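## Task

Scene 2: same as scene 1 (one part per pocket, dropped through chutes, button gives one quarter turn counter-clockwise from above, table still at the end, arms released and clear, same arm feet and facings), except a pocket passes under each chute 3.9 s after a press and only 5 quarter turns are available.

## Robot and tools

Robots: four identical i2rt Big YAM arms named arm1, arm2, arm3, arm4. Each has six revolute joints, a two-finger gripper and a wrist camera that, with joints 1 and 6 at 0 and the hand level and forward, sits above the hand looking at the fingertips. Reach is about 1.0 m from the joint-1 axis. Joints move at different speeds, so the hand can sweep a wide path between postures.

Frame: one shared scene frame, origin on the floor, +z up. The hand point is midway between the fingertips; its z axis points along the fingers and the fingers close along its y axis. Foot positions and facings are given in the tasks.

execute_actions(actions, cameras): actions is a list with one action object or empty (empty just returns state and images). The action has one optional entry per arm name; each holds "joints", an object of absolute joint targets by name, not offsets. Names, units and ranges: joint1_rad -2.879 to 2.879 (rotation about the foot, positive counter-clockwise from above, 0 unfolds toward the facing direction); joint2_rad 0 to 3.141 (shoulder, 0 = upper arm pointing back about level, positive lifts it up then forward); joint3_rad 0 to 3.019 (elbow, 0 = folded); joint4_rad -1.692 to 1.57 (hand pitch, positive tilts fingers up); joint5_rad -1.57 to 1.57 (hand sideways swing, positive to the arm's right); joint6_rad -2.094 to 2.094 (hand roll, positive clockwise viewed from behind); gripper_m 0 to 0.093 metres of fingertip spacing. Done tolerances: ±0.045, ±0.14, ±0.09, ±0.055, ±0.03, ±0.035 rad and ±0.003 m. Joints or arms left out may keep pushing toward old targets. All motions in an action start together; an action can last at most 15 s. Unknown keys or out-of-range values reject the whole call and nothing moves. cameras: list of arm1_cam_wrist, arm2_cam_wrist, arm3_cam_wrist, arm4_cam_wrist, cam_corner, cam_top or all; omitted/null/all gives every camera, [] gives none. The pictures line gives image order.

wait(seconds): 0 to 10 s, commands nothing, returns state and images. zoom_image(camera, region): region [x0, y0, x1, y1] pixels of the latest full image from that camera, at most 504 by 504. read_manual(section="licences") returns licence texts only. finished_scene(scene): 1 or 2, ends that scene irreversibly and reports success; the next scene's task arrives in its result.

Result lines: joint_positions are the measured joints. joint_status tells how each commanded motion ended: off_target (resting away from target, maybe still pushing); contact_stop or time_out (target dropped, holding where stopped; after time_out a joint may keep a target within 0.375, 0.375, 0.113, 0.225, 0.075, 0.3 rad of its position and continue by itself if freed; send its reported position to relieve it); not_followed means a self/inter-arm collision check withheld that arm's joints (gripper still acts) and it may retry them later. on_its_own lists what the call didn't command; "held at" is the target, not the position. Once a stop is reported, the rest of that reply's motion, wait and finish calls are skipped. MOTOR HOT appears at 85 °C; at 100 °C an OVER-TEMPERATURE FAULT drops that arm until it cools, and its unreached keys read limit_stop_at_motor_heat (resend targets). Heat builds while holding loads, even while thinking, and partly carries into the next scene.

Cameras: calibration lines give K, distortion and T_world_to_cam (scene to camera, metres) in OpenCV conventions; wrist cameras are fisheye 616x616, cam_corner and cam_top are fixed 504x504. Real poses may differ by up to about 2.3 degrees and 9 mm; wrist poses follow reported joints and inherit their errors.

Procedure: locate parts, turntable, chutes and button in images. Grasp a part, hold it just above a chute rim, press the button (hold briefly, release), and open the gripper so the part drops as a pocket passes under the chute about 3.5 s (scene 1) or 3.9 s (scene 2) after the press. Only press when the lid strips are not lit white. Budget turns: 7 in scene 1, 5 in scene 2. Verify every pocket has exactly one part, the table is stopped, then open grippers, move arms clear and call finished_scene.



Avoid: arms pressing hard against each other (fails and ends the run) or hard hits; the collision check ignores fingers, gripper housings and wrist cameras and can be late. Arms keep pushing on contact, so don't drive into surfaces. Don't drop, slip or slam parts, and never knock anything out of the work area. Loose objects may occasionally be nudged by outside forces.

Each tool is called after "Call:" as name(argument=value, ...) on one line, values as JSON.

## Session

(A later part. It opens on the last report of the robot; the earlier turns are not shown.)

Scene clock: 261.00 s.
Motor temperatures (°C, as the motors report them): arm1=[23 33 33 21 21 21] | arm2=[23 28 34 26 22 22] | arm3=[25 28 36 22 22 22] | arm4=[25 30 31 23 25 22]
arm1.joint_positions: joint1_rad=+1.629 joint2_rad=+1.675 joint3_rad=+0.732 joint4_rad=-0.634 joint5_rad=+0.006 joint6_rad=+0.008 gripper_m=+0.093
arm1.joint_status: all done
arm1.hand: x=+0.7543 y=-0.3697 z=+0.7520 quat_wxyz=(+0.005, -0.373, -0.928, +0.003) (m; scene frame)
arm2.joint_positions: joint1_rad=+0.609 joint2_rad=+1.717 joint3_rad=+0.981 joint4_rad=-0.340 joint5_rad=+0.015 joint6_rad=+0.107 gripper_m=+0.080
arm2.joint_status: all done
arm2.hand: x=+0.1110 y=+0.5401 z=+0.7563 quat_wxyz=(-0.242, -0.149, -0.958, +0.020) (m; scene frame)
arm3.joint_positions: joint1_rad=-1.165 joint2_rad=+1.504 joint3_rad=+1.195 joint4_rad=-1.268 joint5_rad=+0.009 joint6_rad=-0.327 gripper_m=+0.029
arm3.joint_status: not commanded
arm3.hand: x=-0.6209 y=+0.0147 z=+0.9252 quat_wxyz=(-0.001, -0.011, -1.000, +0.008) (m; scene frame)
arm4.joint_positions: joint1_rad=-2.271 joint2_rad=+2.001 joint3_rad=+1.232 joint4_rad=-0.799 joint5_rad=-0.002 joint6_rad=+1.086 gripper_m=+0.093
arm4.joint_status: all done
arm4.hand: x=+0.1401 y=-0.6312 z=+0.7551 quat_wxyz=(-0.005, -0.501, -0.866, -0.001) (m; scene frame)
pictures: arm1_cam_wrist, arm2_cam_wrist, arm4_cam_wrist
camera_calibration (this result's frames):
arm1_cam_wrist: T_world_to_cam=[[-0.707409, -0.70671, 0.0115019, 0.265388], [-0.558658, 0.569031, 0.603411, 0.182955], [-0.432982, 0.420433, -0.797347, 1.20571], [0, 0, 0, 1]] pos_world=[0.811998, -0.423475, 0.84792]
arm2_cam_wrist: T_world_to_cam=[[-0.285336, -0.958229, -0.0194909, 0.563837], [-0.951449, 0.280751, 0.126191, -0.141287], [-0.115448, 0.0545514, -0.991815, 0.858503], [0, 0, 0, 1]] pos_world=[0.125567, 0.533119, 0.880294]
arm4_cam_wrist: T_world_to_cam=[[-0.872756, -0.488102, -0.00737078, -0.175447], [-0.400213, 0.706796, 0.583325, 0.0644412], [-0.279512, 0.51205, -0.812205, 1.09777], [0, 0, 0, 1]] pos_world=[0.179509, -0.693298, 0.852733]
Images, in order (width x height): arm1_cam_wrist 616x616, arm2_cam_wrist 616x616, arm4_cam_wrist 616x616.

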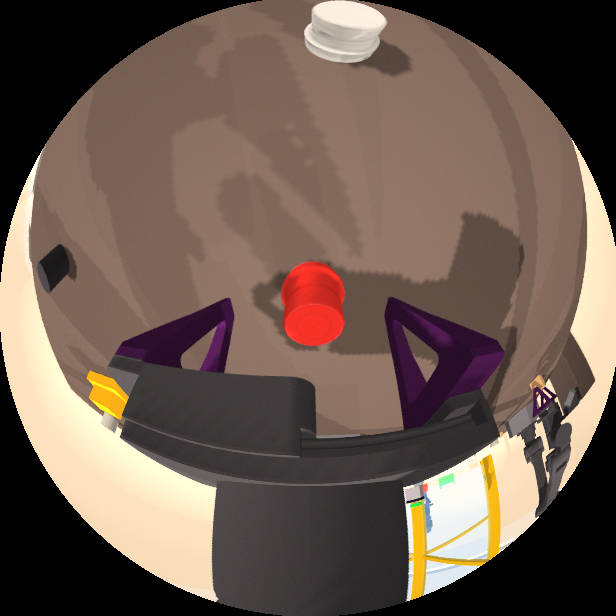

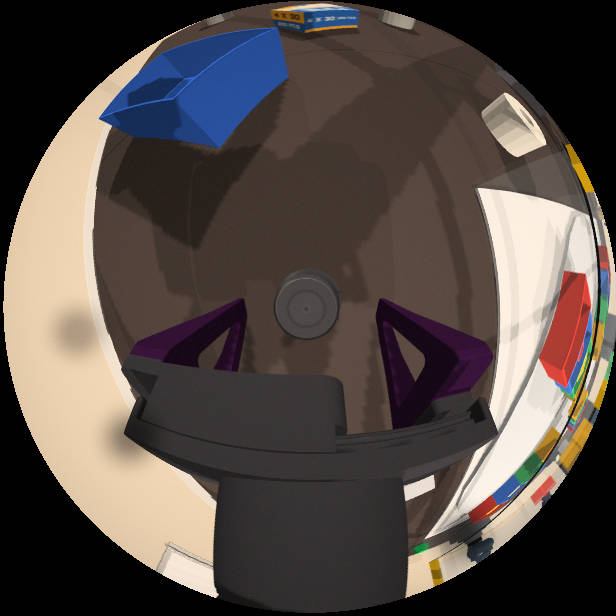

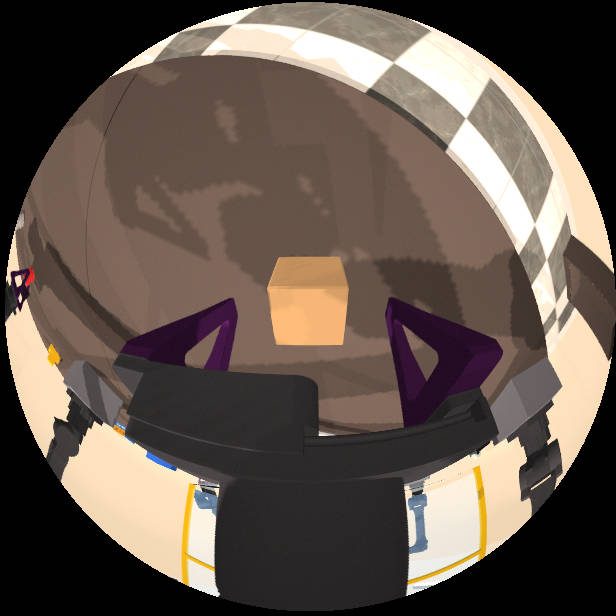

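Call:
execute_actions(actions=[{"arm1":{"joints":{"gripper_m":0.012}},"arm2":{"joints":{"gripper_m":0.012}},"arm4":{"joints":{"gripper_m":0.02}}}], cameras=[])

Call:
execute_actions(actions=[{"arm1":{"joints":{"joint2_rad":0.85,"joint3_rad":1.1,"joint4_rad":-1.68}},"arm2":{"joints":{"joint2_rad":1.0,"joint3_rad":1.05,"joint4_rad":-1.0}},"arm4":{"joints":{"joint2_rad":1.15,"joint4_rad":-1.5}}}], cameras=[])

Call:
execute_actions(actions=[{"arm1":{"joints":{"joint1_rad":-0.706,"joint6_rad":1.38,"joint3_rad":1.35}},"arm2":{"joints":{"joint1_rad":-0.44,"joint3_rad":1.22}},"arm4":{"joints":{"joint1_rad":-0.985,"joint6_rad":-0.24}}}], cameras=[])

Call:
execute_actions(actions=[{"arm1":{"joints":{"joint2_rad":1.57,"joint3_rad":1.32,"joint4_rad":-1.285}},"arm2":{"joints":{"joint2_rad":1.47,"joint3_rad":1.18,"joint4_rad":-0.762}},"arm4":{"joints":{"joint2_rad":1.565,"joint3_rad":1.16,"joint4_rad":-1.15}}}], cameras=["arm1_cam_wrist","arm2_cam_wrist","arm4_cam_wrist","cam_corner"])

Call:
zoom_image(camera="cam_corner", region=[330,210,450,310])

Scene clock: 277.20 s.
Motor temperatures (°C, as the motors report them): arm1=[23 33 32 21 21 21] | arm2=[23 28 33 26 22 22] | arm3=[25 28 37 22 22 22] | arm4=[25 31 31 23 25 22]
arm1.joint_positions: joint1_rad=+1.629 joint2_rad=+1.675 joint3_rad=+0.732 joint4_rad=-0.634 joint5_rad=+0.007 joint6_rad=+0.007 gripper_m=+0.028
arm1.joint_status: gripper_m off_target (ended at +0.028, target +0.012)
arm1.hand: x=+0.7542 y=-0.3698 z=+0.7520 quat_wxyz=(+0.005, -0.373, -0.928, +0.003) (m; scene frame)
arm2.joint_positions: joint1_rad=+0.609 joint2_rad=+1.717 joint3_rad=+0.981 joint4_rad=-0.339 joint5_rad=+0.014 joint6_rad=+0.107 gripper_m=+0.028
arm2.joint_status: gripper_m off_target (ended at +0.028, target +0.012)
arm2.hand: x=+0.1114 y=+0.5402 z=+0.7565 quat_wxyz=(-0.243, -0.149, -0.958, +0.020) (m; scene frame)
arm3.joint_positions: joint1_rad=-1.165 joint2_rad=+1.504 joint3_rad=+1.195 joint4_rad=-1.268 joint5_rad=+0.009 joint6_rad=-0.327 gripper_m=+0.029
arm3.joint_status: not commanded
arm3.hand: x=-0.6209 y=+0.0147 z=+0.9252 quat_wxyz=(-0.001, -0.011, -1.000, +0.008) (m; scene frame)
arm4.joint_positions: joint1_rad=-2.271 joint2_rad=+2.001 joint3_rad=+1.232 joint4_rad=-0.799 joint5_rad=-0.002 joint6_rad=+1.087 gripper_m=+0.039
arm4.joint_status: gripper_m off_target (ended at +0.039, target +0.020)
arm4.hand: x=+0.1401 y=-0.6312 z=+0.7551 quat_wxyz=(-0.005, -0.501, -0.865, -0.001) (m; scene frame)
pictures: none
No camera images: the call's "cameras" was empty. Leave "cameras" out to get every camera's image.

Scene clock: 278.77 s.
Motor temperatures (°C, as the motors report them): arm1=[23 33 32 21 21 21] | arm2=[23 28 34 26 22 22] | arm3=[25 28 37 22 22 22] | arm4=[25 31 31 23 25 22]
arm1.joint_positions: joint1_rad=+1.629 joint2_rad=+0.841 joint3_rad=+1.092 joint4_rad=-1.666 joint5_rad=+0.007 joint6_rad=+0.007 gripper_m=+0.028
arm1.joint_status: all done
arm1.hand: x=+0.6656 y=-0.2846 z=+1.1169 quat_wxyz=(-0.070, -0.372, -0.925, +0.033) (m; scene frame)
arm2.joint_positions: joint1_rad=+0.609 joint2_rad=+0.985 joint3_rad=+1.017 joint4_rad=-0.991 joint5_rad=+0.014 joint6_rad=+0.107 gripper_m=+0.028
arm2.joint_status: all done
arm2.hand: x=-0.0367 y=+0.5712 z=+1.0286 quat_wxyz=(-0.298, -0.147, -0.943, +0.022) (m; scene frame)
arm3.joint_positions: joint1_rad=-1.165 joint2_rad=+1.504 joint3_rad=+1.195 joint4_rad=-1.268 joint5_rad=+0.009 joint6_rad=-0.327 gripper_m=+0.029
arm3.joint_status: not commanded
arm3.hand: x=-0.6209 y=+0.0147 z=+0.9252 quat_wxyz=(-0.001, -0.011, -1.000, +0.008) (m; scene frame)
arm4.joint_positions: joint1_rad=-2.271 joint2_rad=+1.136 joint3_rad=+1.227 joint4_rad=-1.487 joint5_rad=-0.002 joint6_rad=+1.087 gripper_m=+0.039
arm4.joint_status: all done
arm4.hand: x=-0.0319 y=-0.6358 z=+1.1144 quat_wxyz=(-0.078, -0.499, -0.862, -0.048) (m; scene frame)
pictures: none
No camera images: the call's "cameras" was empty. Leave "cameras" out to get every camera's image.

Scene clock: 280.93 s.
Motor temperatures (°C, as the motors report them): arm1=[23 33 33 21 21 21] | arm2=[23 28 34 26 22 22] | arm3=[25 28 37 22 22 22] | arm4=[25 30 31 23 25 22]
arm1.joint_positions: joint1_rad=-0.703 joint2_rad=+0.850 joint3_rad=+1.315 joint4_rad=-1.670 joint5_rad=+0.008 joint6_rad=+1.371 gripper_m=+0.028
arm1.joint_status: all done
arm1.hand: x=+0.2490 y=-0.1383 z=+1.2095 quat_wxyz=(-0.117, -0.777, +0.603, +0.141) (m; scene frame)
arm2.joint_positions: joint1_rad=-0.439 joint2_rad=+0.994 joint3_rad=+1.181 joint4_rad=-0.997 joint5_rad=+0.014 joint6_rad=+0.107 gripper_m=+0.028
arm2.joint_status: all done
arm2.hand: x=-0.2897 y=+0.2552 z=+1.1144 quat_wxyz=(-0.308, -0.582, -0.723, +0.209) (m; scene frame)
arm3.joint_positions: joint1_rad=-1.165 joint2_rad=+1.504 joint3_rad=+1.195 joint4_rad=-1.268 joint5_rad=+0.009 joint6_rad=-0.327 gripper_m=+0.029
arm3.joint_status: not commanded
arm3.hand: x=-0.6209 y=+0.0147 z=+0.9252 quat_wxyz=(-0.001, -0.011, -1.000, +0.008) (m; scene frame)
arm4.joint_positions: joint1_rad=-0.989 joint2_rad=+1.145 joint3_rad=+1.227 joint4_rad=-1.487 joint5_rad=-0.003 joint6_rad=-0.226 gripper_m=+0.039
arm4.joint_status: all done
arm4.hand: x=-0.2921 y=-0.3109 z=+1.1078 quat_wxyz=(-0.072, +0.696, -0.713, -0.040) (m; scene frame)
pictures: none
No camera images: the call's "cameras" was empty. Leave "cameras" out to get every camera's image.

Scene clock: 282.33 s.
Motor temperatures (°C, as the motors report them): arm1=[23 33 34 21 21 21] | arm2=[23 28 35 26 22 22] | arm3=[25 28 37 22 22 22] | arm4=[25 30 31 23 25 22]
arm1.joint_positions: joint1_rad=-0.703 joint2_rad=+1.577 joint3_rad=+1.315 joint4_rad=-1.296 joint5_rad=+0.008 joint6_rad=+1.372 gripper_m=+0.028
arm1.joint_status: all done
arm1.hand: x=+0.0368 y=-0.1499 z=+0.9728 quat_wxyz=(-0.003, -0.790, +0.613, +0.008) (m; scene frame)
arm2.joint_positions: joint1_rad=-0.439 joint2_rad=+1.482 joint3_rad=+1.178 joint4_rad=-0.775 joint5_rad=+0.014 joint6_rad=+0.107 gripper_m=+0.028
arm2.joint_status: all done
arm2.hand: x=-0.2525 y=+0.1414 z=+0.9194 quat_wxyz=(-0.201, -0.608, -0.756, +0.140) (m; scene frame)
arm3.joint_positions: joint1_rad=-1.165 joint2_rad=+1.504 joint3_rad=+1.195 joint4_rad=-1.268 joint5_rad=+0.009 joint6_rad=-0.327 gripper_m=+0.029
arm3.joint_status: not commanded
arm3.hand: x=-0.6209 y=+0.0147 z=+0.9252 quat_wxyz=(-0.001, -0.011, -1.000, +0.008) (m; scene frame)
arm4.joint_positions: joint1_rad=-0.989 joint2_rad=+1.573 joint3_rad=+1.162 joint4_rad=-1.163 joint5_rad=-0.003 joint6_rad=-0.226 gripper_m=+0.039
arm4.joint_status: all done
arm4.hand: x=-0.2679 y=-0.2231 z=+0.9261 quat_wxyz=(+0.000, +0.698, -0.716, +0.004) (m; scene frame)
pictures: arm1_cam_wrist, arm2_cam_wrist, arm4_cam_wrist, cam_corner
camera_calibration (this result's frames):
arm1_cam_wrist: T_world_to_cam=[[0.973687, 0.227499, -0.0133151, 0.0129841], [0.191335, -0.784371, 0.590045, -0.693714], [0.123791, -0.577067, -0.807261, 0.818338], [0, 0, 0, 1]] pos_world=[0.0187865, -0.0748473, 1.07011]
arm2_cam_wrist: T_world_to_cam=[[-0.972488, -0.232195, -0.0188004, -0.195635], [-0.232717, 0.964688, 0.12337, -0.308467], [-0.0105094, 0.124351, -0.992183, 1.01707], [0, 0, 0, 1]] pos_world=[-0.251349, 0.125675, 1.04349]
arm4_cam_wrist: T_world_to_cam=[[0.999292, -0.0372823, 0.00497787, 0.25962], [-0.0329521, -0.803948, 0.593786, -0.735426], [-0.0181357, -0.593529, -0.804608, 0.729979], [0, 0, 0, 1]] pos_world=[-0.270431, -0.148302, 1.02274]
Images, in order (width x height): arm1_cam_wrist 616x616, arm2_cam_wrist 616x616, arm4_cam_wrist 616x616, cam_corner 504x504.

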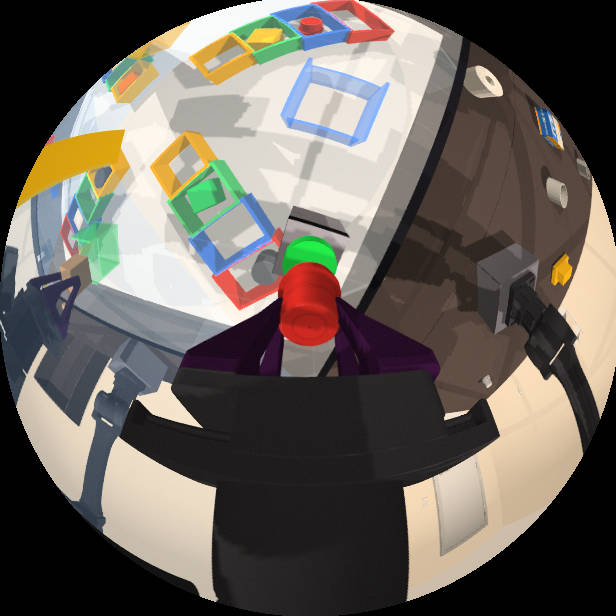

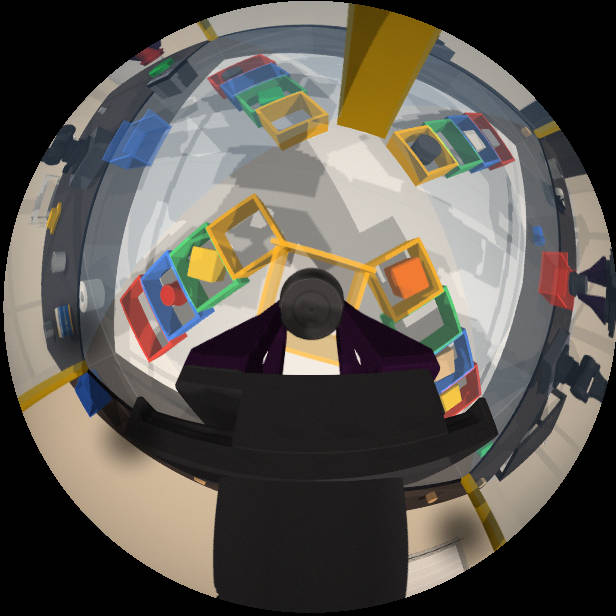

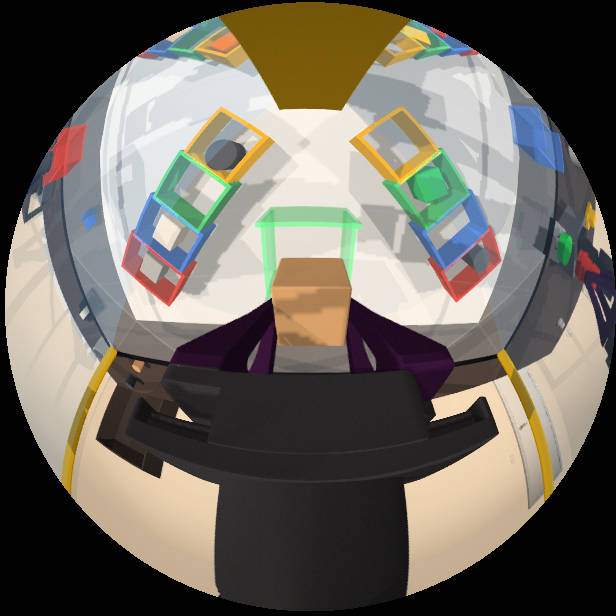

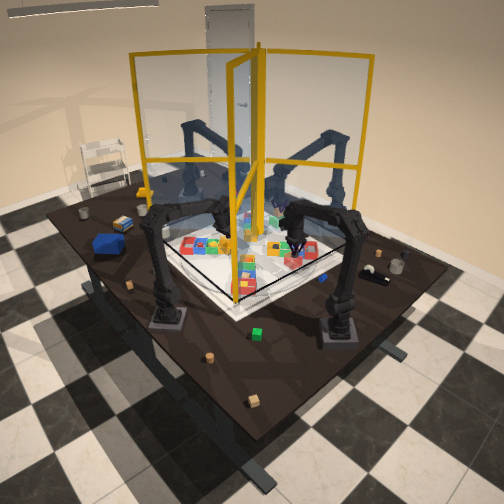

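Region (330, 210, 450, 310) of cam_corner's 504x504 image, scaled by 4.200, with more detail than that image has.

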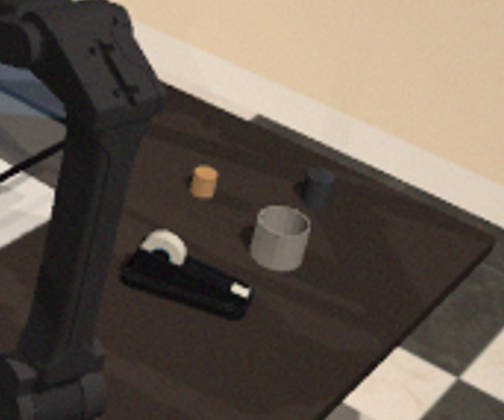

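Call:
execute_actions(actions=[{"arm1":{"joints":{"joint2_rad":1.71}}}], cameras=[])

Call:
execute_actions(actions=[{"arm1":{"joints":{"joint1_rad":-0.98,"joint2_rad":1.59,"joint4_rad":-1.187}}}], cameras=[])

Call:
execute_actions(actions=[{"arm1":{"joints":{"joint2_rad":1.675}}}], cameras=[])

Call:
wait(seconds=0.82)

Call:
execute_actions(actions=[{"arm1":{"joints":{"gripper_m":0.093}},"arm2":{"joints":{"gripper_m":0.08}},"arm4":{"joints":{"gripper_m":0.093}}}], cameras=[])

Call:
execute_actions(actions=[{"arm1":{"joints":{"joint2_rad":1.55,"gripper_m":0}},"arm2":{"joints":{"joint2_rad":0.9,"joint3_rad":1.0,"joint4_rad":-1.0}},"arm4":{"joints":{"joint2_rad":0.75,"joint3_rad":1.0,"joint4_rad":-1.68}}}], cameras=[])

Call:
execute_actions(actions=[{"arm1":{"joints":{"joint1_rad":-0.70,"joint4_rad":-1.26}},"arm2":{"joints":{"joint1_rad":0.87,"joint6_rad":0.3}},"arm4":{"joints":{"joint1_rad":0.65,"joint6_rad":0}}}], cameras=[])

Call:
execute_actions(actions=[{"arm1":{"joints":{"joint2_rad":1.62}},"arm2":{"joints":{"joint2_rad":1.073,"joint3_rad":0.512,"joint4_rad":-0.507}},"arm4":{"joints":{"joint2_rad":1.49,"joint3_rad":0.83,"joint4_rad":-0.9}}}], cameras=["arm1_cam_wrist","arm2_cam_wrist","arm4_cam_wrist","cam_top"])

Scene clock: 304.93 s.
Motor temperatures (°C, as the motors report them): arm1=[23 34 35 21 21 21] | arm2=[23 29 35 26 22 22] | arm3=[25 28 37 22 22 22] | arm4=[25 30 32 23 25 22]
arm1.joint_positions: joint1_rad=-0.703 joint2_rad=+1.652 joint3_rad=+1.327 joint4_rad=-1.301 joint5_rad=+0.008 joint6_rad=+1.373 gripper_m=+0.028
arm1.joint_status: all done
arm1.hand: x=+0.0324 y=-0.1500 z=+0.9432 quat_wxyz=(+0.020, -0.790, +0.613, -0.018) (m; scene frame)
arm2.joint_positions: joint1_rad=-0.439 joint2_rad=+1.482 joint3_rad=+1.178 joint4_rad=-0.775 joint5_rad=+0.014 joint6_rad=+0.107 gripper_m=+0.028
arm2.joint_status: not commanded
arm2.hand: x=-0.2525 y=+0.1414 z=+0.9194 quat_wxyz=(-0.201, -0.608, -0.756, +0.140) (m; scene frame)
arm3.joint_positions: joint1_rad=-1.165 joint2_rad=+1.504 joint3_rad=+1.195 joint4_rad=-1.268 joint5_rad=+0.009 joint6_rad=-0.327 gripper_m=+0.029
arm3.joint_status: not commanded
arm3.hand: x=-0.6209 y=+0.0147 z=+0.9252 quat_wxyz=(-0.001, -0.011, -1.000, +0.008) (m; scene frame)
arm4.joint_positions: joint1_rad=-0.989 joint2_rad=+1.573 joint3_rad=+1.162 joint4_rad=-1.163 joint5_rad=-0.003 joint6_rad=-0.226 gripper_m=+0.039
arm4.joint_status: not commanded
arm4.hand: x=-0.2679 y=-0.2231 z=+0.9261 quat_wxyz=(+0.000, +0.698, -0.716, +0.004) (m; scene frame)
pictures: none
No camera images: the call's "cameras" was empty. Leave "cameras" out to get every camera's image.

Scene clock: 306.17 s.
Motor temperatures (°C, as the motors report them): arm1=[23 34 35 21 21 21] | arm2=[23 29 35 26 22 22] | arm3=[25 28 37 22 22 22] | arm4=[25 30 32 23 25 22]
arm1.joint_positions: joint1_rad=-0.978 joint2_rad=+1.589 joint3_rad=+1.327 joint4_rad=-1.200 joint5_rad=+0.008 joint6_rad=+1.373 gripper_m=+0.028
arm1.joint_status: all done
arm1.hand: x=+0.0208 y=-0.0168 z=+0.9728 quat_wxyz=(-0.028, -0.697, +0.715, +0.048) (m; scene frame)
arm2.joint_positions: joint1_rad=-0.439 joint2_rad=+1.482 joint3_rad=+1.178 joint4_rad=-0.775 joint5_rad=+0.014 joint6_rad=+0.107 gripper_m=+0.028
arm2.joint_status: not commanded
arm2.hand: x=-0.2525 y=+0.1414 z=+0.9194 quat_wxyz=(-0.201, -0.608, -0.756, +0.140) (m; scene frame)
arm3.joint_positions: joint1_rad=-1.165 joint2_rad=+1.504 joint3_rad=+1.195 joint4_rad=-1.268 joint5_rad=+0.009 joint6_rad=-0.327 gripper_m=+0.029
arm3.joint_status: not commanded
arm3.hand: x=-0.6209 y=+0.0147 z=+0.9252 quat_wxyz=(-0.001, -0.011, -1.000, +0.008) (m; scene frame)
arm4.joint_positions: joint1_rad=-0.989 joint2_rad=+1.573 joint3_rad=+1.162 joint4_rad=-1.163 joint5_rad=-0.003 joint6_rad=-0.226 gripper_m=+0.039
arm4.joint_status: not commanded
arm4.hand: x=-0.2679 y=-0.2231 z=+0.9261 quat_wxyz=(+0.000, +0.698, -0.716, +0.004) (m; scene frame)
pictures: none
No camera images: the call's "cameras" was empty. Leave "cameras" out to get every camera's image.

Scene clock: 307.10 s.
Motor temperatures (°C, as the motors report them): arm1=[23 34 35 21 21 21] | arm2=[23 29 35 26 22 22] | arm3=[25 28 37 22 22 22] | arm4=[25 30 32 23 25 22]
arm1.joint_positions: joint1_rad=-0.978 joint2_rad=+1.674 joint3_rad=+1.327 joint4_rad=-1.200 joint5_rad=+0.008 joint6_rad=+1.373 gripper_m=+0.028
arm1.joint_status: all done
arm1.hand: x=+0.0195 y=-0.0166 z=+0.9326 quat_wxyz=(-0.005, -0.698, +0.716, +0.012) (m; scene frame)
arm2.joint_positions: joint1_rad=-0.439 joint2_rad=+1.482 joint3_rad=+1.178 joint4_rad=-0.775 joint5_rad=+0.014 joint6_rad=+0.107 gripper_m=+0.028
arm2.joint_status: not commanded
arm2.hand: x=-0.2525 y=+0.1414 z=+0.9194 quat_wxyz=(-0.201, -0.608, -0.756, +0.140) (m; scene frame)
arm3.joint_positions: joint1_rad=-1.165 joint2_rad=+1.504 joint3_rad=+1.195 joint4_rad=-1.268 joint5_rad=+0.009 joint6_rad=-0.327 gripper_m=+0.029
arm3.joint_status: not commanded
arm3.hand: x=-0.6209 y=+0.0147 z=+0.9252 quat_wxyz=(-0.001, -0.011, -1.000, +0.008) (m; scene frame)
arm4.joint_positions: joint1_rad=-0.989 joint2_rad=+1.573 joint3_rad=+1.162 joint4_rad=-1.163 joint5_rad=-0.003 joint6_rad=-0.226 gripper_m=+0.039
arm4.joint_status: not commanded
arm4.hand: x=-0.2679 y=-0.2231 z=+0.9261 quat_wxyz=(+0.000, +0.698, -0.716, +0.004) (m; scene frame)
pictures: none
No camera images: the call's "cameras" was empty. Leave "cameras" out to get every camera's image.

Scene clock: 307.93 s.
Motor temperatures (°C, as the motors report them): arm1=[23 34 35 21 21 21] | arm2=[23 29 35 26 22 22] | arm3=[25 28 37 22 22 22] | arm4=[25 30 32 23 25 22]
arm1.joint_positions: joint1_rad=-0.978 joint2_rad=+1.674 joint3_rad=+1.327 joint4_rad=-1.200 joint5_rad=+0.008 joint6_rad=+1.373 gripper_m=+0.028
arm1.joint_status: all done
arm1.hand: x=+0.0195 y=-0.0166 z=+0.9326 quat_wxyz=(-0.005, -0.698, +0.716, +0.012) (m; scene frame)
arm2.joint_positions: joint1_rad=-0.439 joint2_rad=+1.482 joint3_rad=+1.178 joint4_rad=-0.775 joint5_rad=+0.014 joint6_rad=+0.107 gripper_m=+0.028
arm2.joint_status: not commanded
arm2.hand: x=-0.2525 y=+0.1414 z=+0.9194 quat_wxyz=(-0.201, -0.608, -0.756, +0.140) (m; scene frame)
arm3.joint_positions: joint1_rad=-1.165 joint2_rad=+1.504 joint3_rad=+1.195 joint4_rad=-1.268 joint5_rad=+0.009 joint6_rad=-0.327 gripper_m=+0.029
arm3.joint_status: not commanded
arm3.hand: x=-0.6209 y=+0.0147 z=+0.9252 quat_wxyz=(-0.001, -0.011, -1.000, +0.008) (m; scene frame)
arm4.joint_positions: joint1_rad=-0.989 joint2_rad=+1.573 joint3_rad=+1.162 joint4_rad=-1.163 joint5_rad=-0.003 joint6_rad=-0.226 gripper_m=+0.039
arm4.joint_status: not commanded
arm4.hand: x=-0.2679 y=-0.2231 z=+0.9261 quat_wxyz=(+0.000, +0.698, -0.716, +0.004) (m; scene frame)
wait: 0.83 s; at rest by 0.27 s
pictures: arm1_cam_wrist, arm2_cam_wrist, arm3_cam_wrist, arm4_cam_wrist, cam_corner, cam_top
camera_calibration (this result's frames):
arm1_cam_wrist: T_world_to_cam=[[0.998673, -0.0462515, -0.0226356, 0.00254514], [-0.0240495, -0.807635, 0.589193, -0.557511], [-0.0455324, -0.587867, -0.807675, 0.868452], [0, 0, 0, 1]] pos_world=[0.023593, 0.0603861, 1.02997]
arm2_cam_wrist: T_world_to_cam=[[-0.972488, -0.232195, -0.0188004, -0.195635], [-0.232717, 0.964688, 0.12337, -0.308467], [-0.0105094, 0.124351, -0.992183, 1.01707], [0, 0, 0, 1]] pos_world=[-0.251349, 0.125675, 1.04349]
arm3_cam_wrist: T_world_to_cam=[[-0.0125629, -0.999764, 0.0177393, -0.0124688], [-0.807117, 0.0206113, 0.590031, -1.04345], [-0.590257, -0.00690523, -0.807186, 0.5044], [0, 0, 0, 1]] pos_world=[-0.544616, 0.012524, 1.02303]
arm4_cam_wrist: T_world_to_cam=[[0.999292, -0.0372823, 0.00497787, 0.25962], [-0.0329521, -0.803948, 0.593786, -0.735426], [-0.0181357, -0.593529, -0.804608, 0.729979], [0, 0, 0, 1]] pos_world=[-0.270431, -0.148302, 1.02274]
Images, in order (width x height): arm1_cam_wrist 616x616, arm2_cam_wrist 616x616, arm3_cam_wrist 616x616, arm4_cam_wrist 616x616, cam_corner 504x504, cam_top 504x504.

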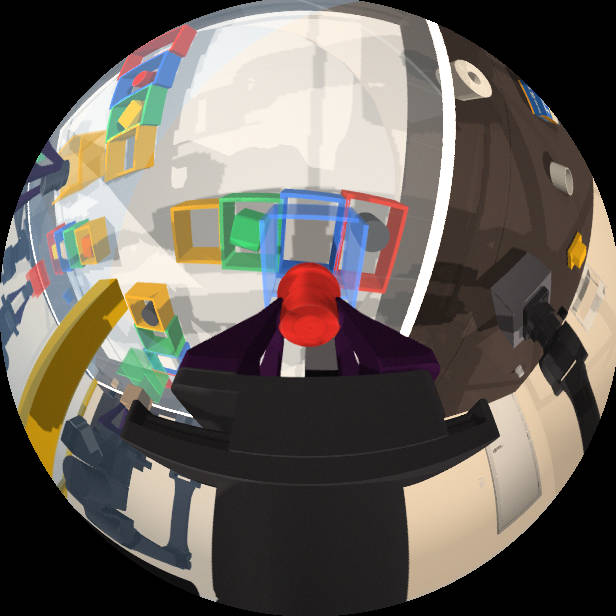

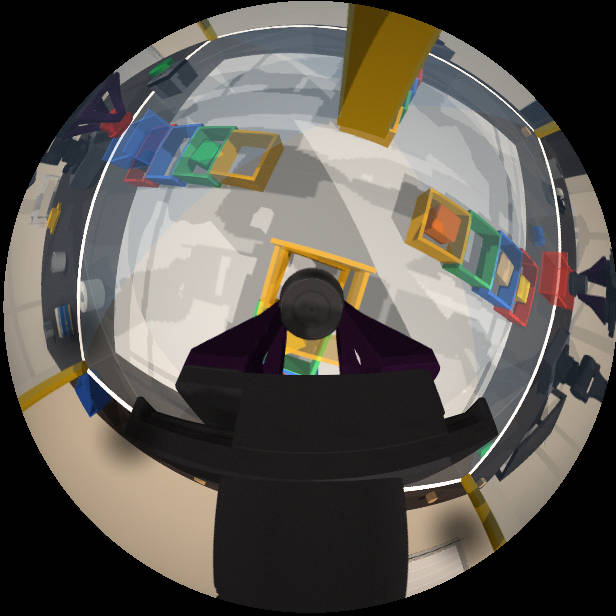

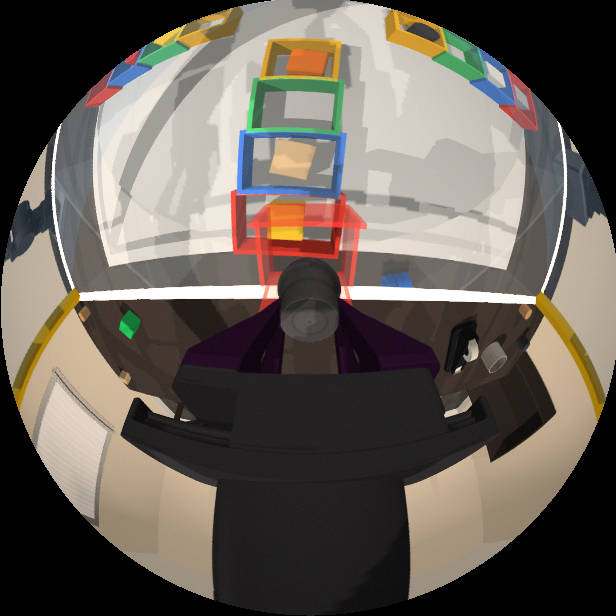

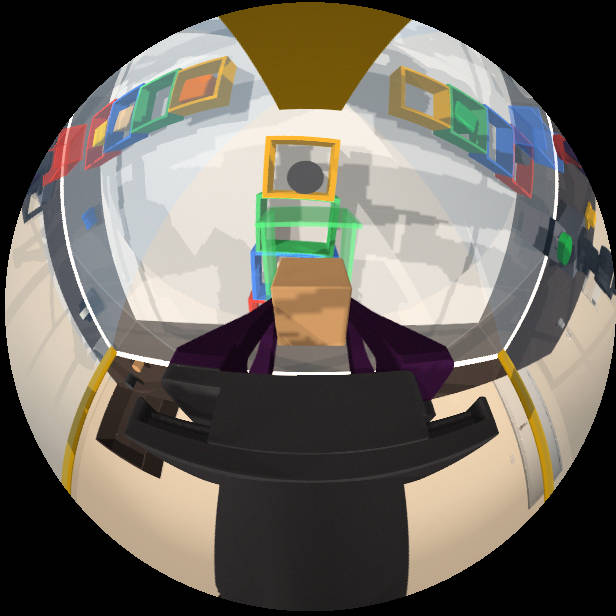

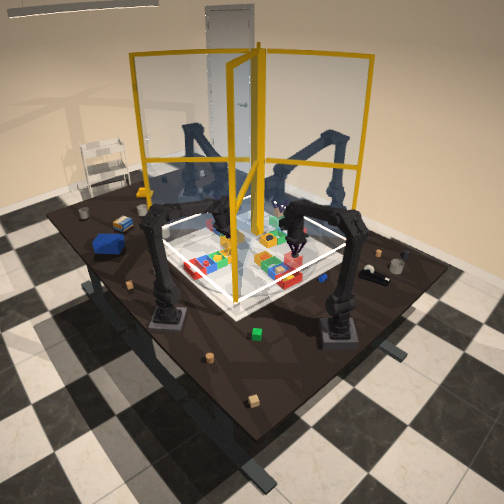

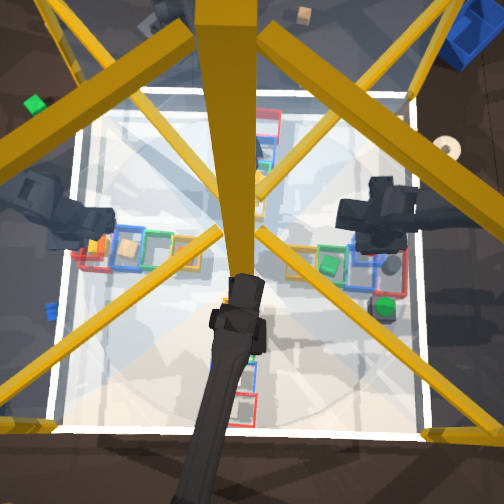

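Scene clock: 308.63 s.
Motor temperatures (°C, as the motors report them): arm1=[23 34 35 21 21 21] | arm2=[23 29 35 26 22 22] | arm3=[25 28 37 22 22 22] | arm4=[25 30 32 23 25 22]
arm1.joint_positions: joint1_rad=-0.978 joint2_rad=+1.674 joint3_rad=+1.327 joint4_rad=-1.200 joint5_rad=+0.008 joint6_rad=+1.373 gripper_m=+0.093
arm1.joint_status: all done
arm1.hand: x=+0.0195 y=-0.0166 z=+0.9326 quat_wxyz=(-0.005, -0.698, +0.716, +0.012) (m; scene frame)
arm2.joint_positions: joint1_rad=-0.439 joint2_rad=+1.482 joint3_rad=+1.178 joint4_rad=-0.775 joint5_rad=+0.014 joint6_rad=+0.107 gripper_m=+0.080
arm2.joint_status: all done
arm2.hand: x=-0.2525 y=+0.1414 z=+0.9194 quat_wxyz=(-0.201, -0.608, -0.756, +0.140) (m; scene frame)
arm3.joint_positions: joint1_rad=-1.165 joint2_rad=+1.504 joint3_rad=+1.195 joint4_rad=-1.268 joint5_rad=+0.009 joint6_rad=-0.327 gripper_m=+0.029
arm3.joint_status: not commanded
arm3.hand: x=-0.6209 y=+0.0147 z=+0.9252 quat_wxyz=(-0.001, -0.011, -1.000, +0.008) (m; scene frame)
arm4.joint_positions: joint1_rad=-0.989 joint2_rad=+1.573 joint3_rad=+1.162 joint4_rad=-1.163 joint5_rad=-0.003 joint6_rad=-0.227 gripper_m=+0.093
arm4.joint_status: all done
arm4.hand: x=-0.2679 y=-0.2231 z=+0.9261 quat_wxyz=(+0.000, +0.698, -0.716, +0.004) (m; scene frame)
pictures: none
No camera images: the call's "cameras" was empty. Leave "cameras" out to get every camera's image.

Scene clock: 310.00 s.
Motor temperatures (°C, as the motors report them): arm1=[23 34 35 21 21 21] | arm2=[23 29 35 26 22 22] | arm3=[25 28 37 22 22 22] | arm4=[25 30 32 23 25 22]
arm1.joint_positions: joint1_rad=-0.978 joint2_rad=+1.530 joint3_rad=+1.325 joint4_rad=-1.200 joint5_rad=+0.008 joint6_rad=+1.373 gripper_m=+0.001
arm1.joint_status: all done
arm1.hand: x=+0.0241 y=-0.0175 z=+0.9996 quat_wxyz=(-0.043, -0.696, +0.713, +0.072) (m; scene frame)
arm2.joint_positions: joint1_rad=-0.439 joint2_rad=+0.884 joint3_rad=+1.000 joint4_rad=-0.990 joint5_rad=+0.014 joint6_rad=+0.107 gripper_m=+0.080
arm2.joint_status: all done
arm2.hand: x=-0.3046 y=+0.2984 z=+1.0584 quat_wxyz=(-0.283, -0.589, -0.732, +0.192) (m; scene frame)
arm3.joint_positions: joint1_rad=-1.165 joint2_rad=+1.504 joint3_rad=+1.195 joint4_rad=-1.268 joint5_rad=+0.009 joint6_rad=-0.327 gripper_m=+0.029
arm3.joint_status: not commanded
arm3.hand: x=-0.6209 y=+0.0147 z=+0.9252 quat_wxyz=(-0.001, -0.011, -1.000, +0.008) (m; scene frame)
arm4.joint_positions: joint1_rad=-0.989 joint2_rad=+0.743 joint3_rad=+1.000 joint4_rad=-1.668 joint5_rad=-0.003 joint6_rad=-0.227 gripper_m=+0.093
arm4.joint_status: all done
arm4.hand: x=-0.3298 y=-0.4573 z=+1.1071 quat_wxyz=(-0.069, +0.696, -0.713, -0.038) (m; scene frame)
pictures: none
No camera images: the call's "cameras" was empty. Leave "cameras" out to get every camera's image.

Scene clock: 311.80 s.
Motor temperatures (°C, as the motors report them): arm1=[23 34 35 21 21 21] | arm2=[23 28 35 26 22 22] | arm3=[25 28 37 22 22 22] | arm4=[25 30 32 23 25 22]
arm1.joint_positions: joint1_rad=-0.698 joint2_rad=+1.531 joint3_rad=+1.325 joint4_rad=-1.246 joint5_rad=+0.006 joint6_rad=+1.373 gripper_m=+0.001
arm1.joint_status: all done
arm1.hand: x=+0.0236 y=-0.1532 z=+0.9980 quat_wxyz=(-0.038, -0.790, +0.610, +0.047) (m; scene frame)
arm2.joint_positions: joint1_rad=+0.868 joint2_rad=+0.888 joint3_rad=+1.000 joint4_rad=-0.990 joint5_rad=+0.014 joint6_rad=+0.292 gripper_m=+0.080
arm2.joint_status: all done
arm2.hand: x=-0.0489 y=+0.6711 z=+1.0545 quat_wxyz=(-0.333, -0.110, -0.935, -0.051) (m; scene frame)
arm3.joint_positions: joint1_rad=-1.165 joint2_rad=+1.504 joint3_rad=+1.195 joint4_rad=-1.268 joint5_rad=+0.009 joint6_rad=-0.327 gripper_m=+0.029
arm3.joint_status: not commanded
arm3.hand: x=-0.6209 y=+0.0147 z=+0.9252 quat_wxyz=(-0.001, -0.011, -1.000, +0.008) (m; scene frame)
arm4.joint_positions: joint1_rad=+0.642 joint2_rad=+0.743 joint3_rad=+1.000 joint4_rad=-1.668 joint5_rad=-0.003 joint6_rad=-0.014 gripper_m=+0.093
arm4.joint_status: all done
arm4.hand: x=-0.5727 y=-0.6110 z=+1.1058 quat_wxyz=(-0.005, +0.993, -0.089, -0.076) (m; scene frame)
pictures: none
No camera images: the call's "cameras" was empty. Leave "cameras" out to get every camera's image.

Scene clock: 313.20 s.
Motor temperatures (°C, as the motors report them): arm1=[23 34 35 21 21 21] | arm2=[23 28 35 26 22 22] | arm3=[25 28 37 22 22 22] | arm4=[25 30 32 23 25 22]
arm1.joint_positions: joint1_rad=-0.698 joint2_rad=+1.617 joint3_rad=+1.325 joint4_rad=-1.246 joint5_rad=+0.006 joint6_rad=+1.373 gripper_m=+0.001
arm1.joint_status: all done
arm1.hand: x=+0.0202 y=-0.1535 z=+0.9586 quat_wxyz=(-0.010, -0.791, +0.611, +0.015) (m; scene frame)
arm2.joint_positions: joint1_rad=+0.868 joint2_rad=+1.084 joint3_rad=+0.521 joint4_rad=-0.520 joint5_rad=+0.014 joint6_rad=+0.292 gripper_m=+0.080
arm2.joint_status: all done
arm2.hand: x=-0.0789 y=+0.6684 z=+0.8100 quat_wxyz=(-0.237, -0.113, -0.964, -0.033) (m; scene frame)
arm3.joint_positions: joint1_rad=-1.165 joint2_rad=+1.504 joint3_rad=+1.195 joint4_rad=-1.268 joint5_rad=+0.009 joint6_rad=-0.327 gripper_m=+0.029
arm3.joint_status: not commanded
arm3.hand: x=-0.6209 y=+0.0147 z=+0.9252 quat_wxyz=(-0.001, -0.011, -1.000, +0.008) (m; scene frame)
arm4.joint_positions: joint1_rad=+0.642 joint2_rad=+1.484 joint3_rad=+0.837 joint4_rad=-0.915 joint5_rad=-0.003 joint6_rad=-0.013 gripper_m=+0.093
arm4.joint_status: all done
arm4.hand: x=-0.7336 y=-0.5805 z=+0.8507 quat_wxyz=(+0.003, +0.996, -0.089, +0.000) (m; scene frame)
pictures: arm1_cam_wrist, arm2_cam_wrist, arm4_cam_wrist, cam_top
camera_calibration (this result's frames):
arm1_cam_wrist: T_world_to_cam=[[0.972282, 0.231532, -0.0325653, 0.0488879], [0.205797, -0.781339, 0.589201, -0.68397], [0.110974, -0.579571, -0.80733, 0.806807], [0, 0, 0, 1]] pos_world=[0.00369114, -0.0781297, 1.05595]
arm2_cam_wrist: T_world_to_cam=[[-0.192074, -0.975761, -0.10487, 0.721821], [-0.973608, 0.17604, 0.145248, -0.312008], [-0.123266, 0.130001, -0.983822, 0.825308], [0, 0, 0, 1]] pos_world=[-0.0633985, 0.65196, 0.932972]
arm4_cam_wrist: T_world_to_cam=[[0.189383, 0.981887, -0.0057268, 0.718645], [0.793821, -0.149672, 0.589445, -0.00330048], [0.577911, -0.116177, -0.807788, 1.16582], [0, 0, 0, 1]] pos_world=[-0.80722, -0.570681, 0.947796]
Images, in order (width x height): arm1_cam_wrist 616x616, arm2_cam_wrist 616x616, arm4_cam_wrist 616x616, cam_top 504x504.

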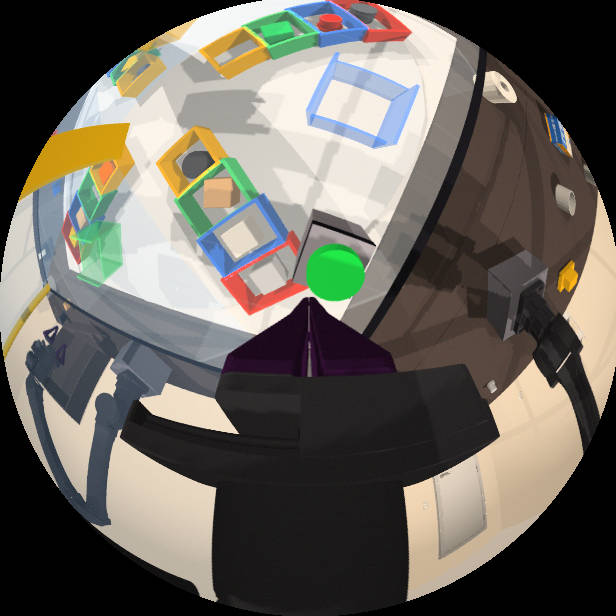

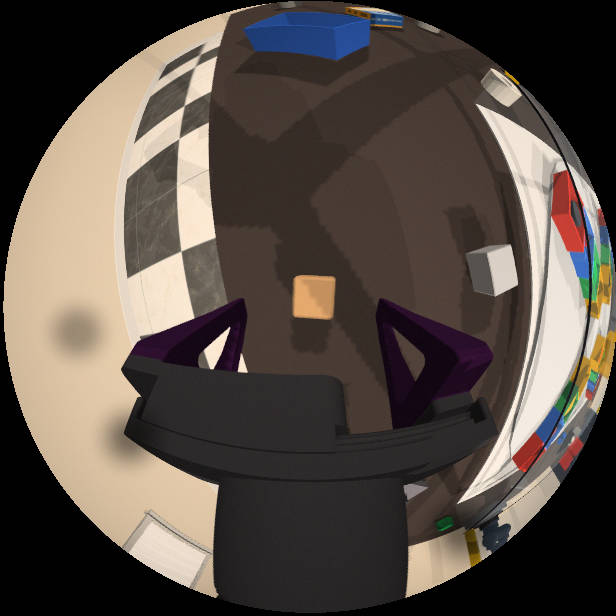

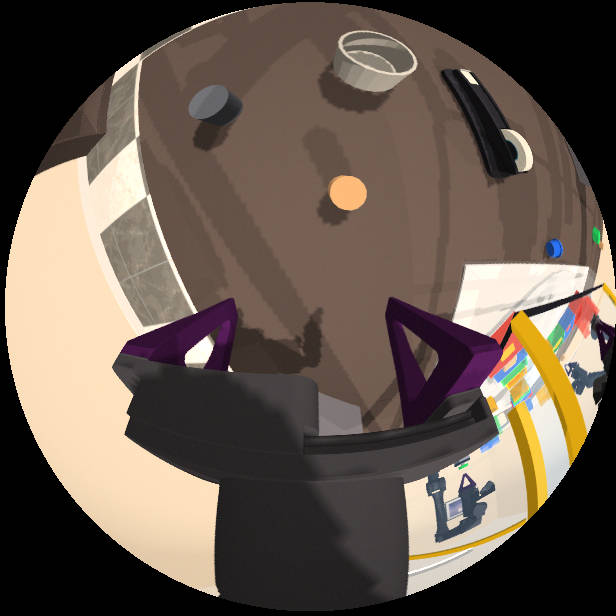

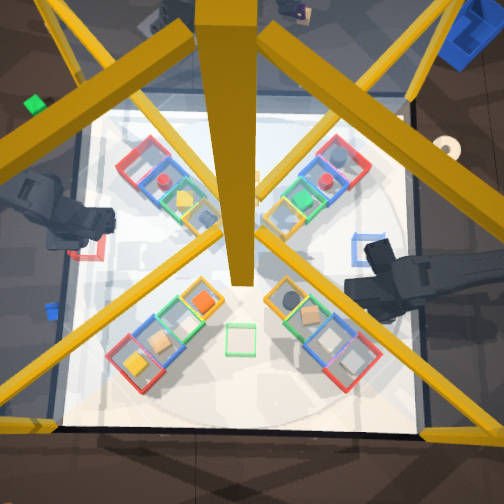

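Call:
execute_actions(actions=[{"arm1":{"joints":{"joint1_rad":-0.72,"joint4_rad":-1.315,"joint2_rad":1.64}},"arm2":{"joints":{"joint2_rad":1.255,"joint3_rad":0.415,"joint4_rad":-0.231,"joint6_rad":0.32}},"arm4":{"joints":{"joint1_rad":0.568,"joint2_rad":1.73,"joint3_rad":0.965,"joint4_rad":-0.765,"joint6_rad":-0.5}}}], cameras=["arm1_cam_wrist","arm2_cam_wrist","arm4_cam_wrist"])

Scene clock: 329.37 s.
Motor temperatures (°C, as the motors report them): arm1=[23 34 35 21 21 21] | arm2=[23 28 34 26 22 22] | arm3=[25 28 38 22 22 22] | arm4=[25 30 31 23 25 22]
arm1.joint_positions: joint1_rad=-0.715 joint2_rad=+1.617 joint3_rad=+1.325 joint4_rad=-1.302 joint5_rad=+0.006 joint6_rad=+1.373 gripper_m=+0.001
arm1.joint_status: all done
arm1.hand: x=+0.0334 y=-0.1449 z=+0.9585 quat_wxyz=(+0.008, -0.786, +0.618, -0.006) (m; scene frame)
arm2.joint_positions: joint1_rad=+0.870 joint2_rad=+1.237 joint3_rad=+0.419 joint4_rad=-0.244 joint5_rad=+0.018 joint6_rad=+0.312 gripper_m=+0.080
arm2.joint_status: all done
arm2.hand: x=-0.0792 y=+0.6680 z=+0.7513 quat_wxyz=(-0.247, -0.122, -0.961, -0.036) (m; scene frame)
arm3.joint_positions: joint1_rad=-1.165 joint2_rad=+1.504 joint3_rad=+1.195 joint4_rad=-1.268 joint5_rad=+0.009 joint6_rad=-0.327 gripper_m=+0.029
arm3.joint_status: not commanded
arm3.hand: x=-0.6209 y=+0.0147 z=+0.9252 quat_wxyz=(-0.001, -0.011, -1.000, +0.008) (m; scene frame)
arm4.joint_positions: joint1_rad=+0.569 joint2_rad=+1.728 joint3_rad=+0.944 joint4_rad=-0.774 joint5_rad=-0.003 joint6_rad=-0.486 gripper_m=+0.093
arm4.joint_status: all done
arm4.hand: x=-0.7833 y=-0.5398 z=+0.7908 quat_wxyz=(+0.002, +0.994, +0.110, -0.002) (m; scene frame)
pictures: arm1_cam_wrist, arm2_cam_wrist, arm4_cam_wrist
camera_calibration (this result's frames):
arm1_cam_wrist: T_world_to_cam=[[0.976305, 0.215287, 0.0219057, -0.0206565], [0.159918, -0.785978, 0.597214, -0.686713], [0.14579, -0.57956, -0.801782, 0.80377], [0, 0, 0, 1]] pos_world=[0.012803, -0.0694608, 1.05502]
arm2_cam_wrist: T_world_to_cam=[[-0.206878, -0.971416, -0.116417, 0.719885], [-0.973293, 0.19224, 0.125476, -0.299586], [-0.0995097, 0.139266, -0.985242, 0.764377], [0, 0, 0, 1]] pos_world=[-0.0665942, 0.650448, 0.874494]
arm4_cam_wrist: T_world_to_cam=[[-0.207737, 0.97818, -0.00301118, 0.372518], [0.793006, 0.170212, 0.584952, 0.253114], [0.572701, 0.119128, -0.811062, 1.27634], [0, 0, 0, 1]] pos_world=[-0.854295, -0.55952, 0.888252]
Images, in order (width x height): arm1_cam_wrist 616x616, arm2_cam_wrist 616x616, arm4_cam_wrist 616x616.

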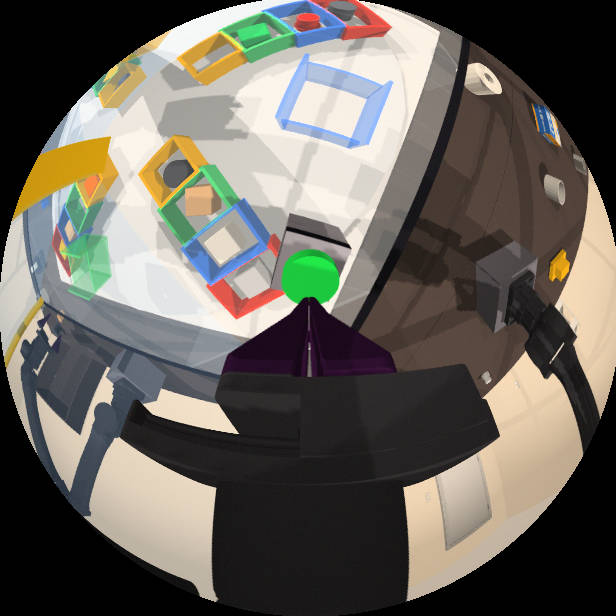

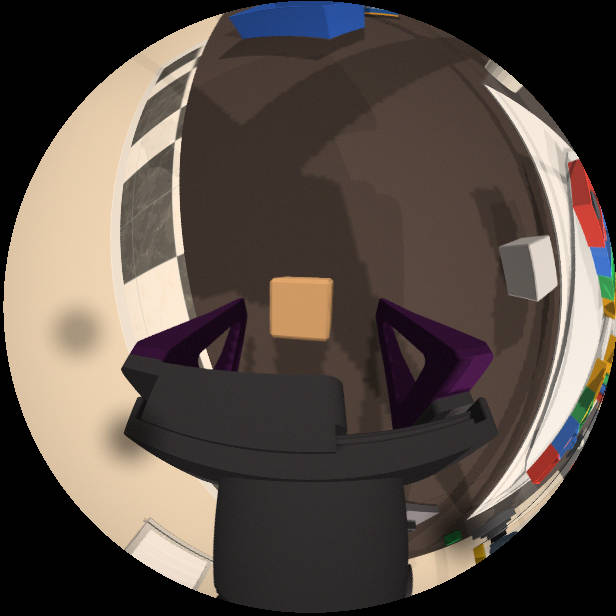

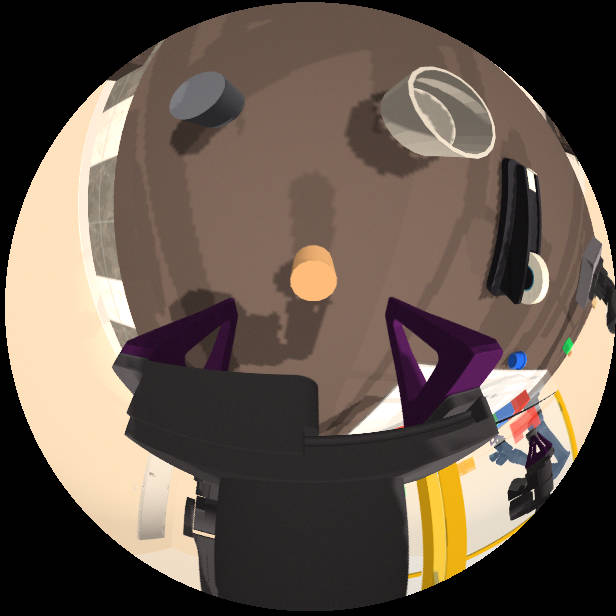

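Call:
execute_actions(actions=[{"arm2":{"joints":{"joint1_rad":0.892,"joint2_rad":1.285}},"arm4":{"joints":{"joint2_rad":1.83,"joint3_rad":0.92,"joint4_rad":-0.658}}}], cameras=["arm2_cam_wrist","arm4_cam_wrist"])

Scene clock: 334.27 s.
Motor temperatures (°C, as the motors report them): arm1=[23 34 35 21 22 21] | arm2=[23 27 34 26 22 22] | arm3=[25 28 38 22 22 22] | arm4=[25 30 31 23 25 22]
arm1.joint_positions: joint1_rad=-0.715 joint2_rad=+1.617 joint3_rad=+1.325 joint4_rad=-1.302 joint5_rad=+0.006 joint6_rad=+1.373 gripper_m=+0.001
arm1.joint_status: not commanded
arm1.hand: x=+0.0334 y=-0.1449 z=+0.9585 quat_wxyz=(+0.008, -0.786, +0.618, -0.006) (m; scene frame)
arm2.joint_positions: joint1_rad=+0.881 joint2_rad=+1.257 joint3_rad=+0.419 joint4_rad=-0.237 joint5_rad=+0.021 joint6_rad=+0.312 gripper_m=+0.080
arm2.joint_status: all done
arm2.hand: x=-0.0802 y=+0.6716 z=+0.7458 quat_wxyz=(-0.241, -0.117, -0.963, -0.035) (m; scene frame)
arm3.joint_positions: joint1_rad=-1.165 joint2_rad=+1.504 joint3_rad=+1.195 joint4_rad=-1.268 joint5_rad=+0.009 joint6_rad=-0.327 gripper_m=+0.029
arm3.joint_status: not commanded
arm3.hand: x=-0.6209 y=+0.0147 z=+0.9252 quat_wxyz=(-0.001, -0.011, -1.000, +0.008) (m; scene frame)
arm4.joint_positions: joint1_rad=+0.569 joint2_rad=+1.823 joint3_rad=+0.923 joint4_rad=-0.673 joint5_rad=-0.003 joint6_rad=-0.487 gripper_m=+0.093
arm4.joint_status: all done
arm4.hand: x=-0.7802 y=-0.5407 z=+0.7475 quat_wxyz=(+0.004, +0.994, +0.111, +0.004) (m; scene frame)
pictures: arm2_cam_wrist, arm4_cam_wrist
camera_calibration (this result's frames):
arm2_cam_wrist: T_world_to_cam=[[-0.197788, -0.973991, -0.110555, 0.720516], [-0.973638, 0.182129, 0.137322, -0.302661], [-0.113615, 0.134801, -0.984338, 0.759507], [0, 0, 0, 1]] pos_world=[-0.0658822, 0.654517, 0.86883]
arm4_cam_wrist: T_world_to_cam=[[-0.208052, 0.978069, -0.00980496, 0.378697], [0.78446, 0.172839, 0.595608, 0.262956], [0.58424, 0.116226, -0.803216, 1.2412], [0, 0, 0, 1]] pos_world=[-0.852649, -0.5601, 0.844046]
Images, in order (width x height): arm2_cam_wrist 616x616, arm4_cam_wrist 616x616.

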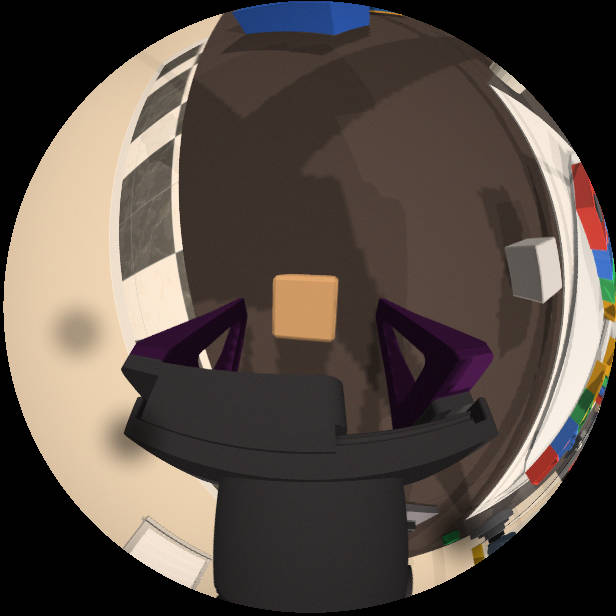

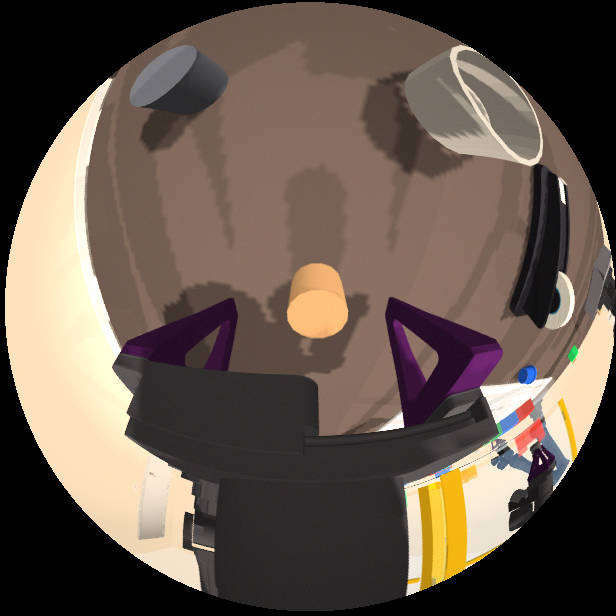

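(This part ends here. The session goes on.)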